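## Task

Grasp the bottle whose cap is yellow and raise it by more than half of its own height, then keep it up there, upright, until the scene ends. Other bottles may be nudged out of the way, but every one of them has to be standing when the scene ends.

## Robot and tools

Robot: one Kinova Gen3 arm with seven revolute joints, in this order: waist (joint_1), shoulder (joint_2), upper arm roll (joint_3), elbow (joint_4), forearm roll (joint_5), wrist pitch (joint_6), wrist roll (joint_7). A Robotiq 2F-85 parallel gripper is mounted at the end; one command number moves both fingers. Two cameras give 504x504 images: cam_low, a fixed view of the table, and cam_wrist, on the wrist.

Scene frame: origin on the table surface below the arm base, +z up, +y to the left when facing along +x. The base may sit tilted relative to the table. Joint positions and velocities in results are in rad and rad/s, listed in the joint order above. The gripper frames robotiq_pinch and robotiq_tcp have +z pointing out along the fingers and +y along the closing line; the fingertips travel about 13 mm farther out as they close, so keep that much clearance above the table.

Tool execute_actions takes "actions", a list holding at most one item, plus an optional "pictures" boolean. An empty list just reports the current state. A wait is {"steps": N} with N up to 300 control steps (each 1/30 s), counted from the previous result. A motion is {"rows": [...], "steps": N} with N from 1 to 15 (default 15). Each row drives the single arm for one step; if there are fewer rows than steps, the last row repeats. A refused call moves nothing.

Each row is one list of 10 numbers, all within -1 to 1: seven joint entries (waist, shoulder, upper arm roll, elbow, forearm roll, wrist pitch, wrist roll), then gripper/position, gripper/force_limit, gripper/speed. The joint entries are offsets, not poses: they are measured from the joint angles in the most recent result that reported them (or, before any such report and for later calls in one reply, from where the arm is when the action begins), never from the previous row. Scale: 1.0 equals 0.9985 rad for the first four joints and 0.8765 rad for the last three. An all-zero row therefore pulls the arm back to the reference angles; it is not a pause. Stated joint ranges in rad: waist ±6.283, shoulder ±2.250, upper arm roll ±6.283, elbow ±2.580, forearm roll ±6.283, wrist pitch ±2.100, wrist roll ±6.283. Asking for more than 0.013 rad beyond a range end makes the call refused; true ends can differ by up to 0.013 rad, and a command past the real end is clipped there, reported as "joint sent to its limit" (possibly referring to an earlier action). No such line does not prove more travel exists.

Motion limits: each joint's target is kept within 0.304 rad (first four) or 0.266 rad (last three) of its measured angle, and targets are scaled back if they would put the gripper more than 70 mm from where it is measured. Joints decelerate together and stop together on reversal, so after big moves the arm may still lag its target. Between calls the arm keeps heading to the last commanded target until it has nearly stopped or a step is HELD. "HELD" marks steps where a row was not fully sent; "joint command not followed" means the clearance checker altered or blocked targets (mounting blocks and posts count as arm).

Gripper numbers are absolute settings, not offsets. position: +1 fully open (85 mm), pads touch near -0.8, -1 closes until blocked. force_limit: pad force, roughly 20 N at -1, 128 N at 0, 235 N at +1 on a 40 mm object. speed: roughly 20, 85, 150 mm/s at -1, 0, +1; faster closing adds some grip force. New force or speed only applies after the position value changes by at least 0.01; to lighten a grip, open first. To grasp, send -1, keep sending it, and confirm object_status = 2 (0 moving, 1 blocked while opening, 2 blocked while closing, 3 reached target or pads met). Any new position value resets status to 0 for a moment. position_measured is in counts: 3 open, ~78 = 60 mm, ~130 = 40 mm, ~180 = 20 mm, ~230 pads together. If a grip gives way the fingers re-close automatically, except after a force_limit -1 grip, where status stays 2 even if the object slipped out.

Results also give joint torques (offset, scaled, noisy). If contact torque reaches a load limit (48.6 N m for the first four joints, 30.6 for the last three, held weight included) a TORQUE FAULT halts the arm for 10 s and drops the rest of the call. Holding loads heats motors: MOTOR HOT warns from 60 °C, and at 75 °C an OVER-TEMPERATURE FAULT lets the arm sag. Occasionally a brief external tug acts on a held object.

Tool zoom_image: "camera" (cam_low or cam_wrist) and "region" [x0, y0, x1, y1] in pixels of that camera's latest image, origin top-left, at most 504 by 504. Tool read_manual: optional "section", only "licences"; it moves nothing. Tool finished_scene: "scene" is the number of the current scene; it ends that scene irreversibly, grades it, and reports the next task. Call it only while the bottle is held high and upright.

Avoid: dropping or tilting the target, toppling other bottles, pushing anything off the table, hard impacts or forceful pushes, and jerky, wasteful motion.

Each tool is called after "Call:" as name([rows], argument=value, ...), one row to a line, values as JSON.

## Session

Call:
execute_actions(actions=[])

Scene clock: 0.00 s of 3900.00 s.
position_measured=3 object_status=3
Joint positions: [ 1.617  1.325 -0.56   1.497 -0.815  0.998  2.782]
Joint velocities: [ 0.     0.001  0.     0.     0.     0.001 -0.001]
Joint torques (N m, as the joint torque sensors report them, + toward a larger angle): no reading
Motor temperatures (°C, as the motors report them): [32 31 32 34 42 38 41]

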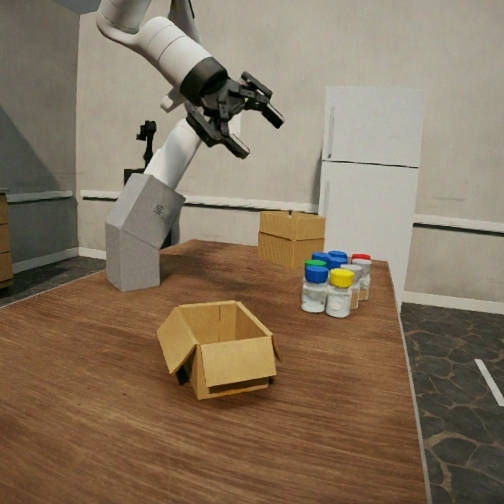

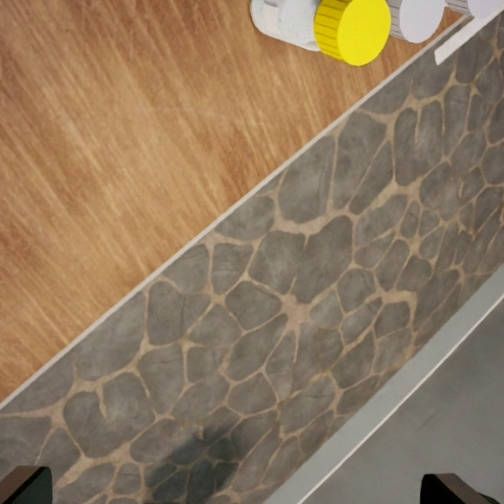

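Call:
execute_actions([
  {"rows":[[-0.6,-0.6,0.56,0.39,-0.505,-0.624,-0.462,1,0,0]]},
], pictures=false)

Call:
execute_actions([
  {"steps":40},
], pictures=false)

Call:
execute_actions([
  {"rows":[[-0.734,0.126,0,0,0,0,0,1,0,0]]},
], pictures=false)

Call:
execute_actions([
  {"steps":40},
])

Scene clock: 1.77 s of 3900.00 s.
position_measured=3 object_status=3
Joint positions: [ 1.168  0.879 -0.128  1.845 -1.178  0.606  2.435]
Joint velocities: [-0.994 -1.019  0.92   0.381 -0.635 -1.025 -0.52 ]
Joint torques (N m, as the joint torque sensors report them, + toward a larger angle): [  9.46 -15.61   3.48  -7.07  -0.53  -0.06   0.77]
Motor temperatures (°C, as the motors report them): [32 31 32 34 42 38 41]
Steps of this call (steps 1 to 38: nothing new was sent; steps 39 to 53: all 15 steps of this action). Readings (joint positions | what the end effector reports):
39: [1.616 1.323 -0.559 1.498 -0.815 0.997 2.781] | position_measured=3 object_status=3
40: [1.609 1.316 -0.553 1.504 -0.820 0.992 2.777] | position_measured=3 object_status=3
42: [1.579 1.285 -0.527 1.531 -0.843 0.969 2.754] | position_measured=3 object_status=3
46: [1.452 1.160 -0.406 1.652 -0.949 0.863 2.648] | position_measured=3 object_status=3
53: the state above

Scene clock: 3.10 s of 3900.00 s.
position_measured=3 object_status=3
Joint positions: [ 1.018  0.725 -0.001  1.887 -1.257  0.451  2.377]
Joint velocities: [ 0.    -0.002 -0.     0.     0.001  0.001  0.001]
Joint torques (N m, as the joint torque sensors report them, + toward a larger angle): [  8.57 -15.     5.27  -7.53  -0.37  -0.84   0.72]
Motor temperatures (°C, as the motors report them): [32 31 32 34 42 38 41]
Steps of this call (steps 1 to 30: the robot went on to your last target; steps 31 to 40: nothing new was sent). Readings (joint positions | what the end effector reports):
1: [1.136 0.846 -0.099 1.857 -1.197 0.572 2.420] | position_measured=3 object_status=3
2: [1.108 0.817 -0.074 1.866 -1.214 0.542 2.407] | position_measured=3 object_status=3
4: [1.064 0.771 -0.034 1.878 -1.238 0.493 2.389] | position_measured=3 object_status=3
8: [1.030 0.734 -0.003 1.885 -1.257 0.453 2.377] | position_measured=3 object_status=3
40: the state above
The arm was judged still, so your last target was given up. Only a new action makes it travel on or press farther. Fingers that are still opening or closing keep moving.

Scene clock: 3.60 s of 3900.00 s.
position_measured=3 object_status=3
Joint positions: [ 0.728  0.809 -0.001  1.886 -1.257  0.451  2.377]
Joint velocities: [-0.701  0.114 -0.002  0.     0.     0.001  0.   ]
Joint torques (N m, as the joint torque sensors report them, + toward a larger angle): [  9.45 -16.69   5.43  -5.01   0.05  -0.57   0.52]
Motor temperatures (°C, as the motors report them): [32 31 32 34 42 38 41]
Steps of this call (steps 1 to 15: all 15 steps of this action). Readings (joint positions | what the end effector reports):
1: [1.016 0.726 -0.001 1.887 -1.257 0.451 2.377] | position_measured=3 object_status=3
2: [1.010 0.728 0.000 1.886 -1.257 0.450 2.377] | position_measured=3 object_status=3
4: [0.980 0.740 0.002 1.886 -1.257 0.450 2.377] | position_measured=3 object_status=3
8: [0.889 0.773 -0.001 1.886 -1.257 0.451 2.377] | position_measured=3 object_status=3
15: the state above

Scene clock: 4.93 s of 3900.00 s.
position_measured=3 object_status=3
Joint positions: [ 0.285  0.851 -0.001  1.887 -1.257  0.451  2.377]
Joint velocities: [-0.    -0.001  0.001  0.     0.001 -0.002  0.001]
Joint torques (N m, as the joint torque sensors report them, + toward a larger angle): [  9.5  -17.22   5.36  -2.09   0.24  -0.4    0.57]
Motor temperatures (°C, as the motors report them): [32 32 32 34 42 38 41]
Steps of this call (steps 1 to 40: the robot went on to your last target). Readings (joint positions | what the end effector reports):
1: [0.705 0.812 -0.001 1.886 -1.257 0.451 2.377] | position_measured=3 object_status=3
2: [0.681 0.816 -0.001 1.886 -1.257 0.451 2.377] | position_measured=3 object_status=3
4: [0.634 0.822 -0.001 1.886 -1.257 0.451 2.377] | position_measured=3 object_status=3
8: [0.539 0.831 -0.001 1.886 -1.257 0.451 2.377] | position_measured=3 object_status=3
40: the state above

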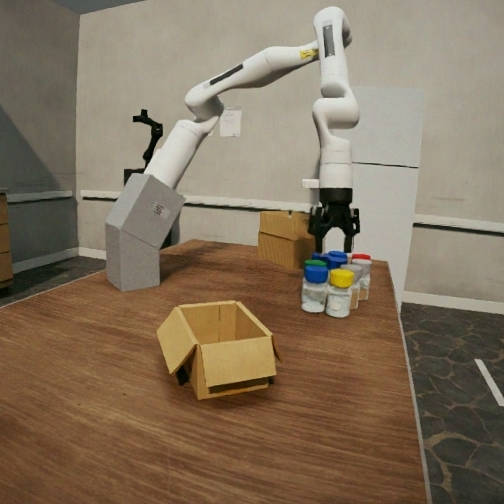

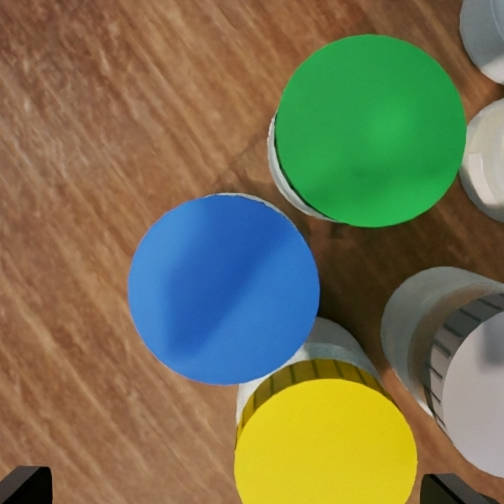

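Call:
execute_actions([
  {"rows":[[-0.03,0,0,0,0,0,0.9,0.6,0,0]]},
], pictures=false)

Call:
execute_actions([
  {"steps":15},
], pictures=false)

Call:
execute_actions([
  {"rows":[[-0.034,0.055,0,-0.065,-0.04,-0.025,0.42,0.6,0,0]]},
], pictures=false)

Call:
execute_actions([
  {"steps":8},
])

Scene clock: 6.90 s of 3900.00 s.
position_measured=53 object_status=0
Joint positions: [ 0.257  0.851 -0.001  1.887 -1.257  0.451  2.883]
Joint velocities: [-0.014 -0.002  0.001  0.    -0.001  0.     1.215]
Joint torques (N m, as the joint torque sensors report them, + toward a larger angle): [  9.52 -16.88   5.04  -1.97   0.26  -0.21   0.49]
Motor temperatures (°C, as the motors report them): [32 32 32 34 42 38 41]
Steps of this call (steps 1 to 15: the robot went on to your last target; steps 16 to 44: nothing new was sent; steps 45 to 59: all 15 steps of this action). Readings (joint positions | what the end effector reports):
45: [0.285 0.851 -0.001 1.887 -1.257 0.451 2.379] | position_measured=3 object_status=0
46: [0.283 0.851 -0.001 1.887 -1.257 0.451 2.388] | position_measured=5 object_status=0
48: [0.277 0.851 -0.001 1.887 -1.257 0.451 2.439] | position_measured=15 object_status=0
52: [0.264 0.851 -0.002 1.887 -1.257 0.451 2.598] | position_measured=43 object_status=0
59: the state above

Scene clock: 7.40 s of 3900.00 s.
position_measured=53 object_status=3
Joint positions: [ 0.255  0.851 -0.001  1.887 -1.257  0.451  3.166]
Joint velocities: [-0.    -0.     0.     0.    -0.001  0.     0.003]
Joint torques (N m, as the joint torque sensors report them, + toward a larger angle): [  9.5  -17.1    5.22  -2.19   0.24  -0.4    0.61]
Motor temperatures (°C, as the motors report them): [32 32 32 34 42 38 41]
Steps of this call (steps 1 to 15: the robot went on to your last target). Readings (joint positions | what the end effector reports):
1: [0.256 0.851 -0.001 1.887 -1.257 0.451 2.923] | position_measured=53 object_status=0
2: [0.256 0.851 -0.001 1.887 -1.257 0.451 2.964] | position_measured=53 object_status=0
4: [0.256 0.851 -0.001 1.887 -1.257 0.451 3.045] | position_measured=53 object_status=0
8: [0.255 0.851 -0.001 1.887 -1.257 0.451 3.155] | position_measured=53 object_status=3
15: the state above

Scene clock: 7.90 s of 3900.00 s.
position_measured=53 object_status=3
Joint positions: [ 0.222  0.905 -0.001  1.822 -1.292  0.429  3.532]
Joint velocities: [-0.006  0.011  0.002 -0.005 -0.003 -0.     0.026]
Joint torques (N m, as the joint torque sensors report them, + toward a larger angle): [  9.29 -17.42   5.29  -2.01   0.27  -0.28   0.6 ]
Motor temperatures (°C, as the motors report them): [32 32 32 34 42 38 41]
Steps of this call (steps 1 to 15: all 15 steps of this action). Readings (joint positions | what the end effector reports):
1: [0.255 0.852 -0.001 1.886 -1.258 0.451 3.167] | position_measured=53 object_status=3
2: [0.253 0.854 -0.001 1.884 -1.259 0.450 3.177] | position_measured=53 object_status=3
4: [0.246 0.866 -0.001 1.871 -1.265 0.446 3.228] | position_measured=53 object_status=3
8: [0.231 0.890 -0.001 1.841 -1.282 0.436 3.387] | position_measured=53 object_status=3
15: the state above

Scene clock: 8.17 s of 3900.00 s.
position_measured=53 object_status=3
Joint positions: [ 0.221  0.906 -0.001  1.822 -1.292  0.429  3.534]
Joint velocities: [-0.001  0.002  0.    -0.    -0.    -0.001 -0.   ]
Joint torques (N m, as the joint torque sensors report them, + toward a larger angle): [  9.84 -17.7    5.07  -1.91   0.22  -0.36   0.65]
Motor temperatures (°C, as the motors report them): [32 32 32 34 42 38 41]
Steps of this call (steps 1 to 8: the robot went on to your last target). Readings (joint positions | what the end effector reports):
1: [0.222 0.905 -0.001 1.822 -1.292 0.429 3.533] | position_measured=53 object_status=3
2: [0.222 0.905 -0.001 1.822 -1.292 0.429 3.533] | position_measured=53 object_status=3
4: [0.222 0.906 -0.001 1.822 -1.292 0.429 3.534] | position_measured=53 object_status=3
8: the state above

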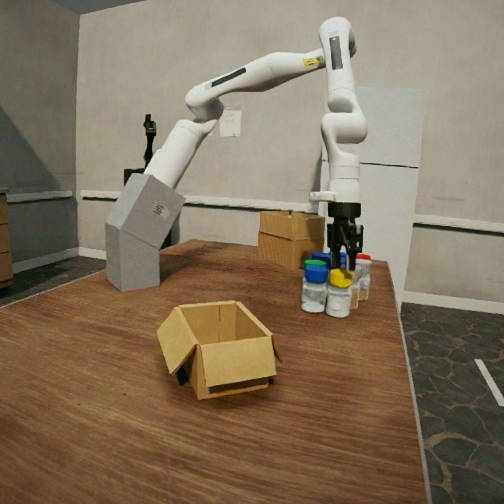

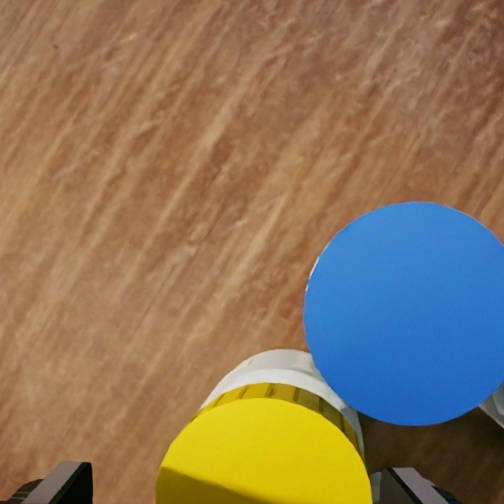

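Call:
execute_actions([
  {"rows":[[-0.01,-0.009,0,0.029,-0.06,-0.005,0.05,0.6,0,0]],"steps":10},
])

Call:
execute_actions([
  {"rows":[[-0.031,0.078,0,-0.041,-0.097,-0.02,0.05,0.6,0,0]]},
])

Call:
zoom_image(camera="cam_low", region=[270,200,410,340])

Scene clock: 9.67 s of 3900.00 s.
position_measured=53 object_status=3
Joint positions: [ 0.212  0.898 -0.001  1.85  -1.344  0.425  3.577]
Joint velocities: [-0.004 -0.004  0.001  0.007 -0.011 -0.001  0.01 ]
Joint torques (N m, as the joint torque sensors report them, + toward a larger angle): [  9.72 -17.42   5.46  -1.53   0.18  -0.36   0.79]
Motor temperatures (°C, as the motors report them): [32 32 32 34 42 38 41]
Steps of this call (steps 1 to 15: the robot went on to your last target; steps 16 to 35: nothing new was sent; steps 36 to 45: all 10 steps of this action). Readings (joint positions | what the end effector reports):
36: [0.221 0.906 -0.001 1.823 -1.294 0.429 3.535] | position_measured=53 object_status=3
37: [0.219 0.903 -0.001 1.828 -1.303 0.428 3.542] | position_measured=53 object_status=3
39: [0.214 0.899 -0.001 1.841 -1.328 0.426 3.563] | position_measured=53 object_status=3
43: [0.212 0.898 -0.002 1.850 -1.343 0.425 3.576] | position_measured=53 object_status=3
45: the state above

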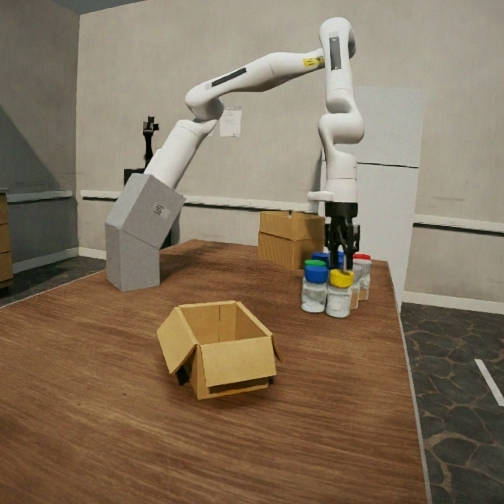

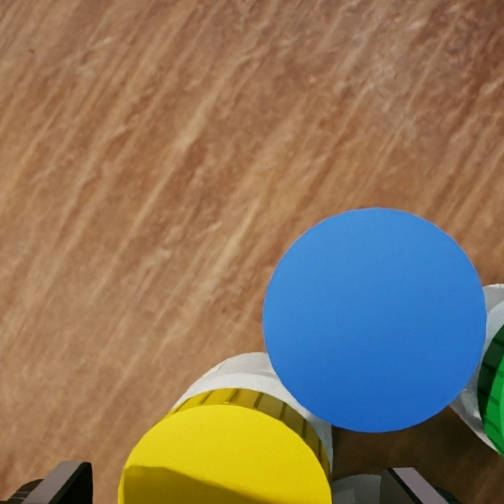

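Scene clock: 10.17 s of 3900.00 s.
position_measured=53 object_status=3
Joint positions: [ 0.181  0.975 -0.001  1.81  -1.429  0.407  3.621]
Joint velocities: [-0.002  0.009 -0.    -0.002 -0.001 -0.     0.002]
Joint torques (N m, as the joint torque sensors report them, + toward a larger angle): [  9.49 -18.03   5.44  -1.67   0.4   -0.31   0.48]
Motor temperatures (°C, as the motors report them): [32 32 32 34 42 38 41]
Steps of this call (steps 1 to 15: all 15 steps of this action). Readings (joint positions | what the end effector reports):
1: [0.211 0.899 -0.001 1.850 -1.345 0.425 3.578] | position_measured=53 object_status=3
2: [0.208 0.905 -0.001 1.847 -1.351 0.424 3.581] | position_measured=53 object_status=3
4: [0.197 0.933 -0.000 1.832 -1.379 0.418 3.595] | position_measured=53 object_status=3
8: [0.183 0.969 -0.002 1.813 -1.425 0.408 3.618] | position_measured=53 object_status=3
15: the state above

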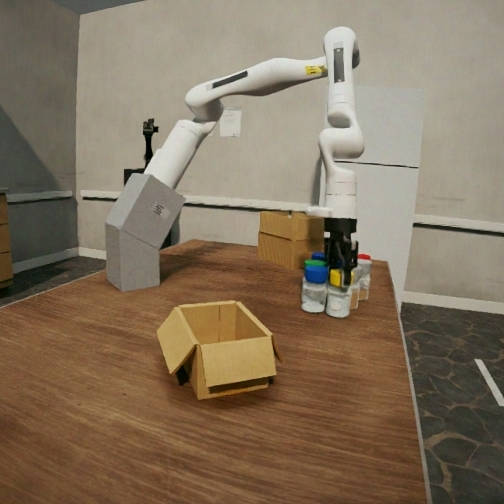

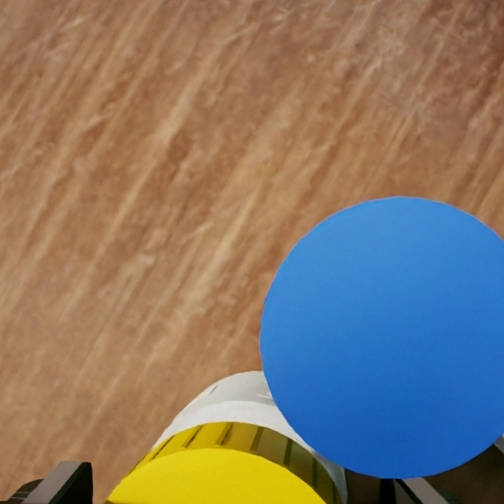

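Region (270, 200, 410, 340) of cam_low's 504x504 image, scaled by 3.600, with more detail than that image has.

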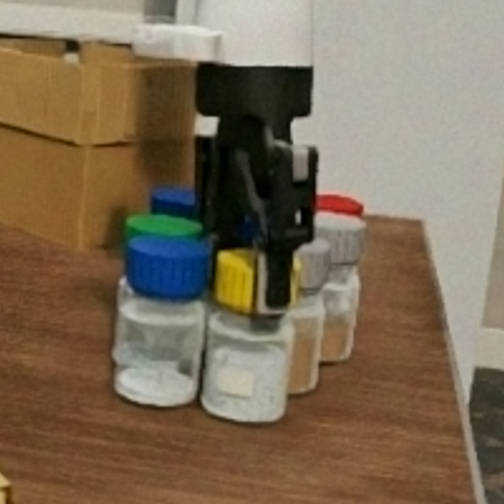

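Call:
execute_actions([
  {"rows":[[0.004,0,0,-0.006,0,0,0,-1,0,0]]},
], pictures=false)

Call:
execute_actions([
  {"rows":[[0.1,-0.22,0,0.09,0.3,0.09,-0.2,-1,0,0]]},
], pictures=false)

Call:
execute_actions([
  {"steps":20},
])

Scene clock: 11.37 s of 3900.00 s.
position_measured=98 object_status=2
Joint positions: [ 0.185  0.973 -0.002  1.805 -1.429  0.408  3.621]
Joint velocities: [ 0.001  0.001 -0.    -0.    -0.002  0.001  0.   ]
Joint torques (N m, as the joint torque sensors report them, + toward a larger angle): [  9.47 -16.75   5.5   -2.51  -0.08  -0.89   0.52]
Motor temperatures (°C, as the motors report them): [32 32 32 34 42 38 41]
Steps of this call (steps 1 to 15: the robot went on to your last target; steps 16 to 21: nothing new was sent; steps 22 to 36: all 15 steps of this action). Readings (joint positions | what the end effector reports):
22: [0.182 0.975 -0.002 1.809 -1.429 0.408 3.621] | position_measured=53 object_status=0
23: [0.183 0.975 -0.002 1.807 -1.429 0.408 3.621] | position_measured=55 object_status=0
25: [0.184 0.975 -0.001 1.805 -1.429 0.407 3.621] | position_measured=65 object_status=0
29: [0.185 0.973 -0.001 1.805 -1.428 0.409 3.621] | position_measured=93 object_status=0
36: the state above

Scene clock: 11.87 s of 3900.00 s.
position_measured=98 object_status=2
Joint positions: [ 0.282  0.759 -0.001  1.894 -1.167  0.487  3.446]
Joint velocities: [ 0.023 -0.042 -0.012  0.02   0.024  0.01  -0.014]
Joint torques (N m, as the joint torque sensors report them, + toward a larger angle): [  9.73 -18.3    5.34  -3.61   0.32  -0.35   0.54]
Motor temperatures (°C, as the motors report them): [32 32 32 34 42 38 41]
Steps of this call (steps 1 to 15: all 15 steps of this action). Readings (joint positions | what the end effector reports):
1: [0.186 0.972 -0.002 1.805 -1.428 0.409 3.620] | position_measured=98 object_status=2
2: [0.189 0.966 -0.002 1.808 -1.422 0.410 3.616] | position_measured=98 object_status=2
4: [0.202 0.938 -0.003 1.820 -1.391 0.419 3.595] | position_measured=98 object_status=2
8: [0.249 0.834 -0.002 1.860 -1.267 0.457 3.513] | position_measured=98 object_status=2
15: the state above

Scene clock: 12.53 s of 3900.00 s.
position_measured=98 object_status=2
Joint positions: [ 0.285  0.753 -0.001  1.895 -1.166  0.487  3.445]
Joint velocities: [ 0.001  0.001 -0.001 -0.    -0.    -0.001  0.001]
Joint torques (N m, as the joint torque sensors report them, + toward a larger angle): [  9.75 -18.     5.75  -3.32   0.09  -0.55   0.6 ]
Motor temperatures (°C, as the motors report them): [32 32 32 34 42 38 41]
Steps of this call (steps 1 to 15: the robot went on to your last target; steps 16 to 20: nothing new was sent). Readings (joint positions | what the end effector reports):
1: [0.283 0.758 -0.001 1.894 -1.166 0.487 3.446] | position_measured=98 object_status=2
2: [0.284 0.757 -0.001 1.894 -1.166 0.487 3.446] | position_measured=98 object_status=2
4: [0.284 0.755 -0.001 1.895 -1.166 0.487 3.446] | position_measured=98 object_status=2
8: [0.285 0.754 -0.001 1.895 -1.166 0.487 3.446] | position_measured=98 object_status=2
20: the state above
The arm was judged still, so your last target was given up. Only a new action makes it travel on or press farther. Fingers that are still opening or closing keep moving.

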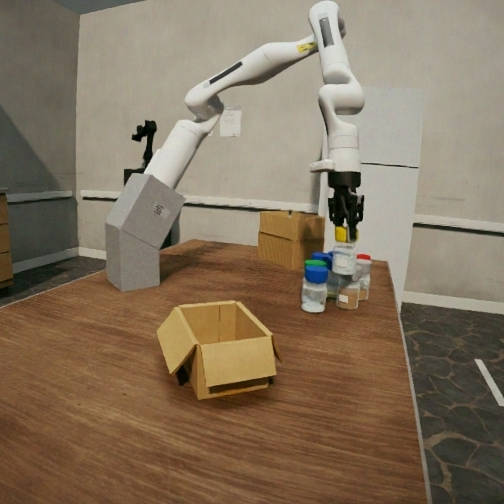

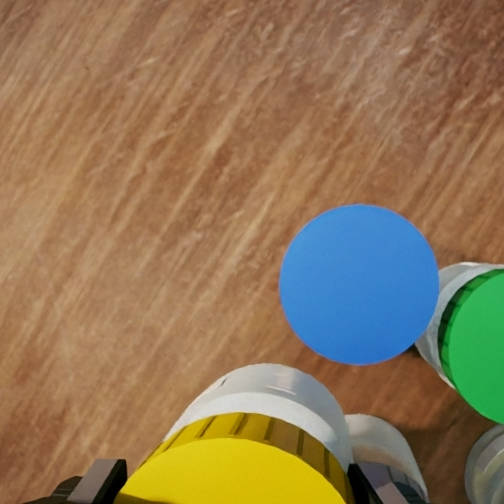

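Call:
finished_scene(scene=2)

The scene is finished: the task was done.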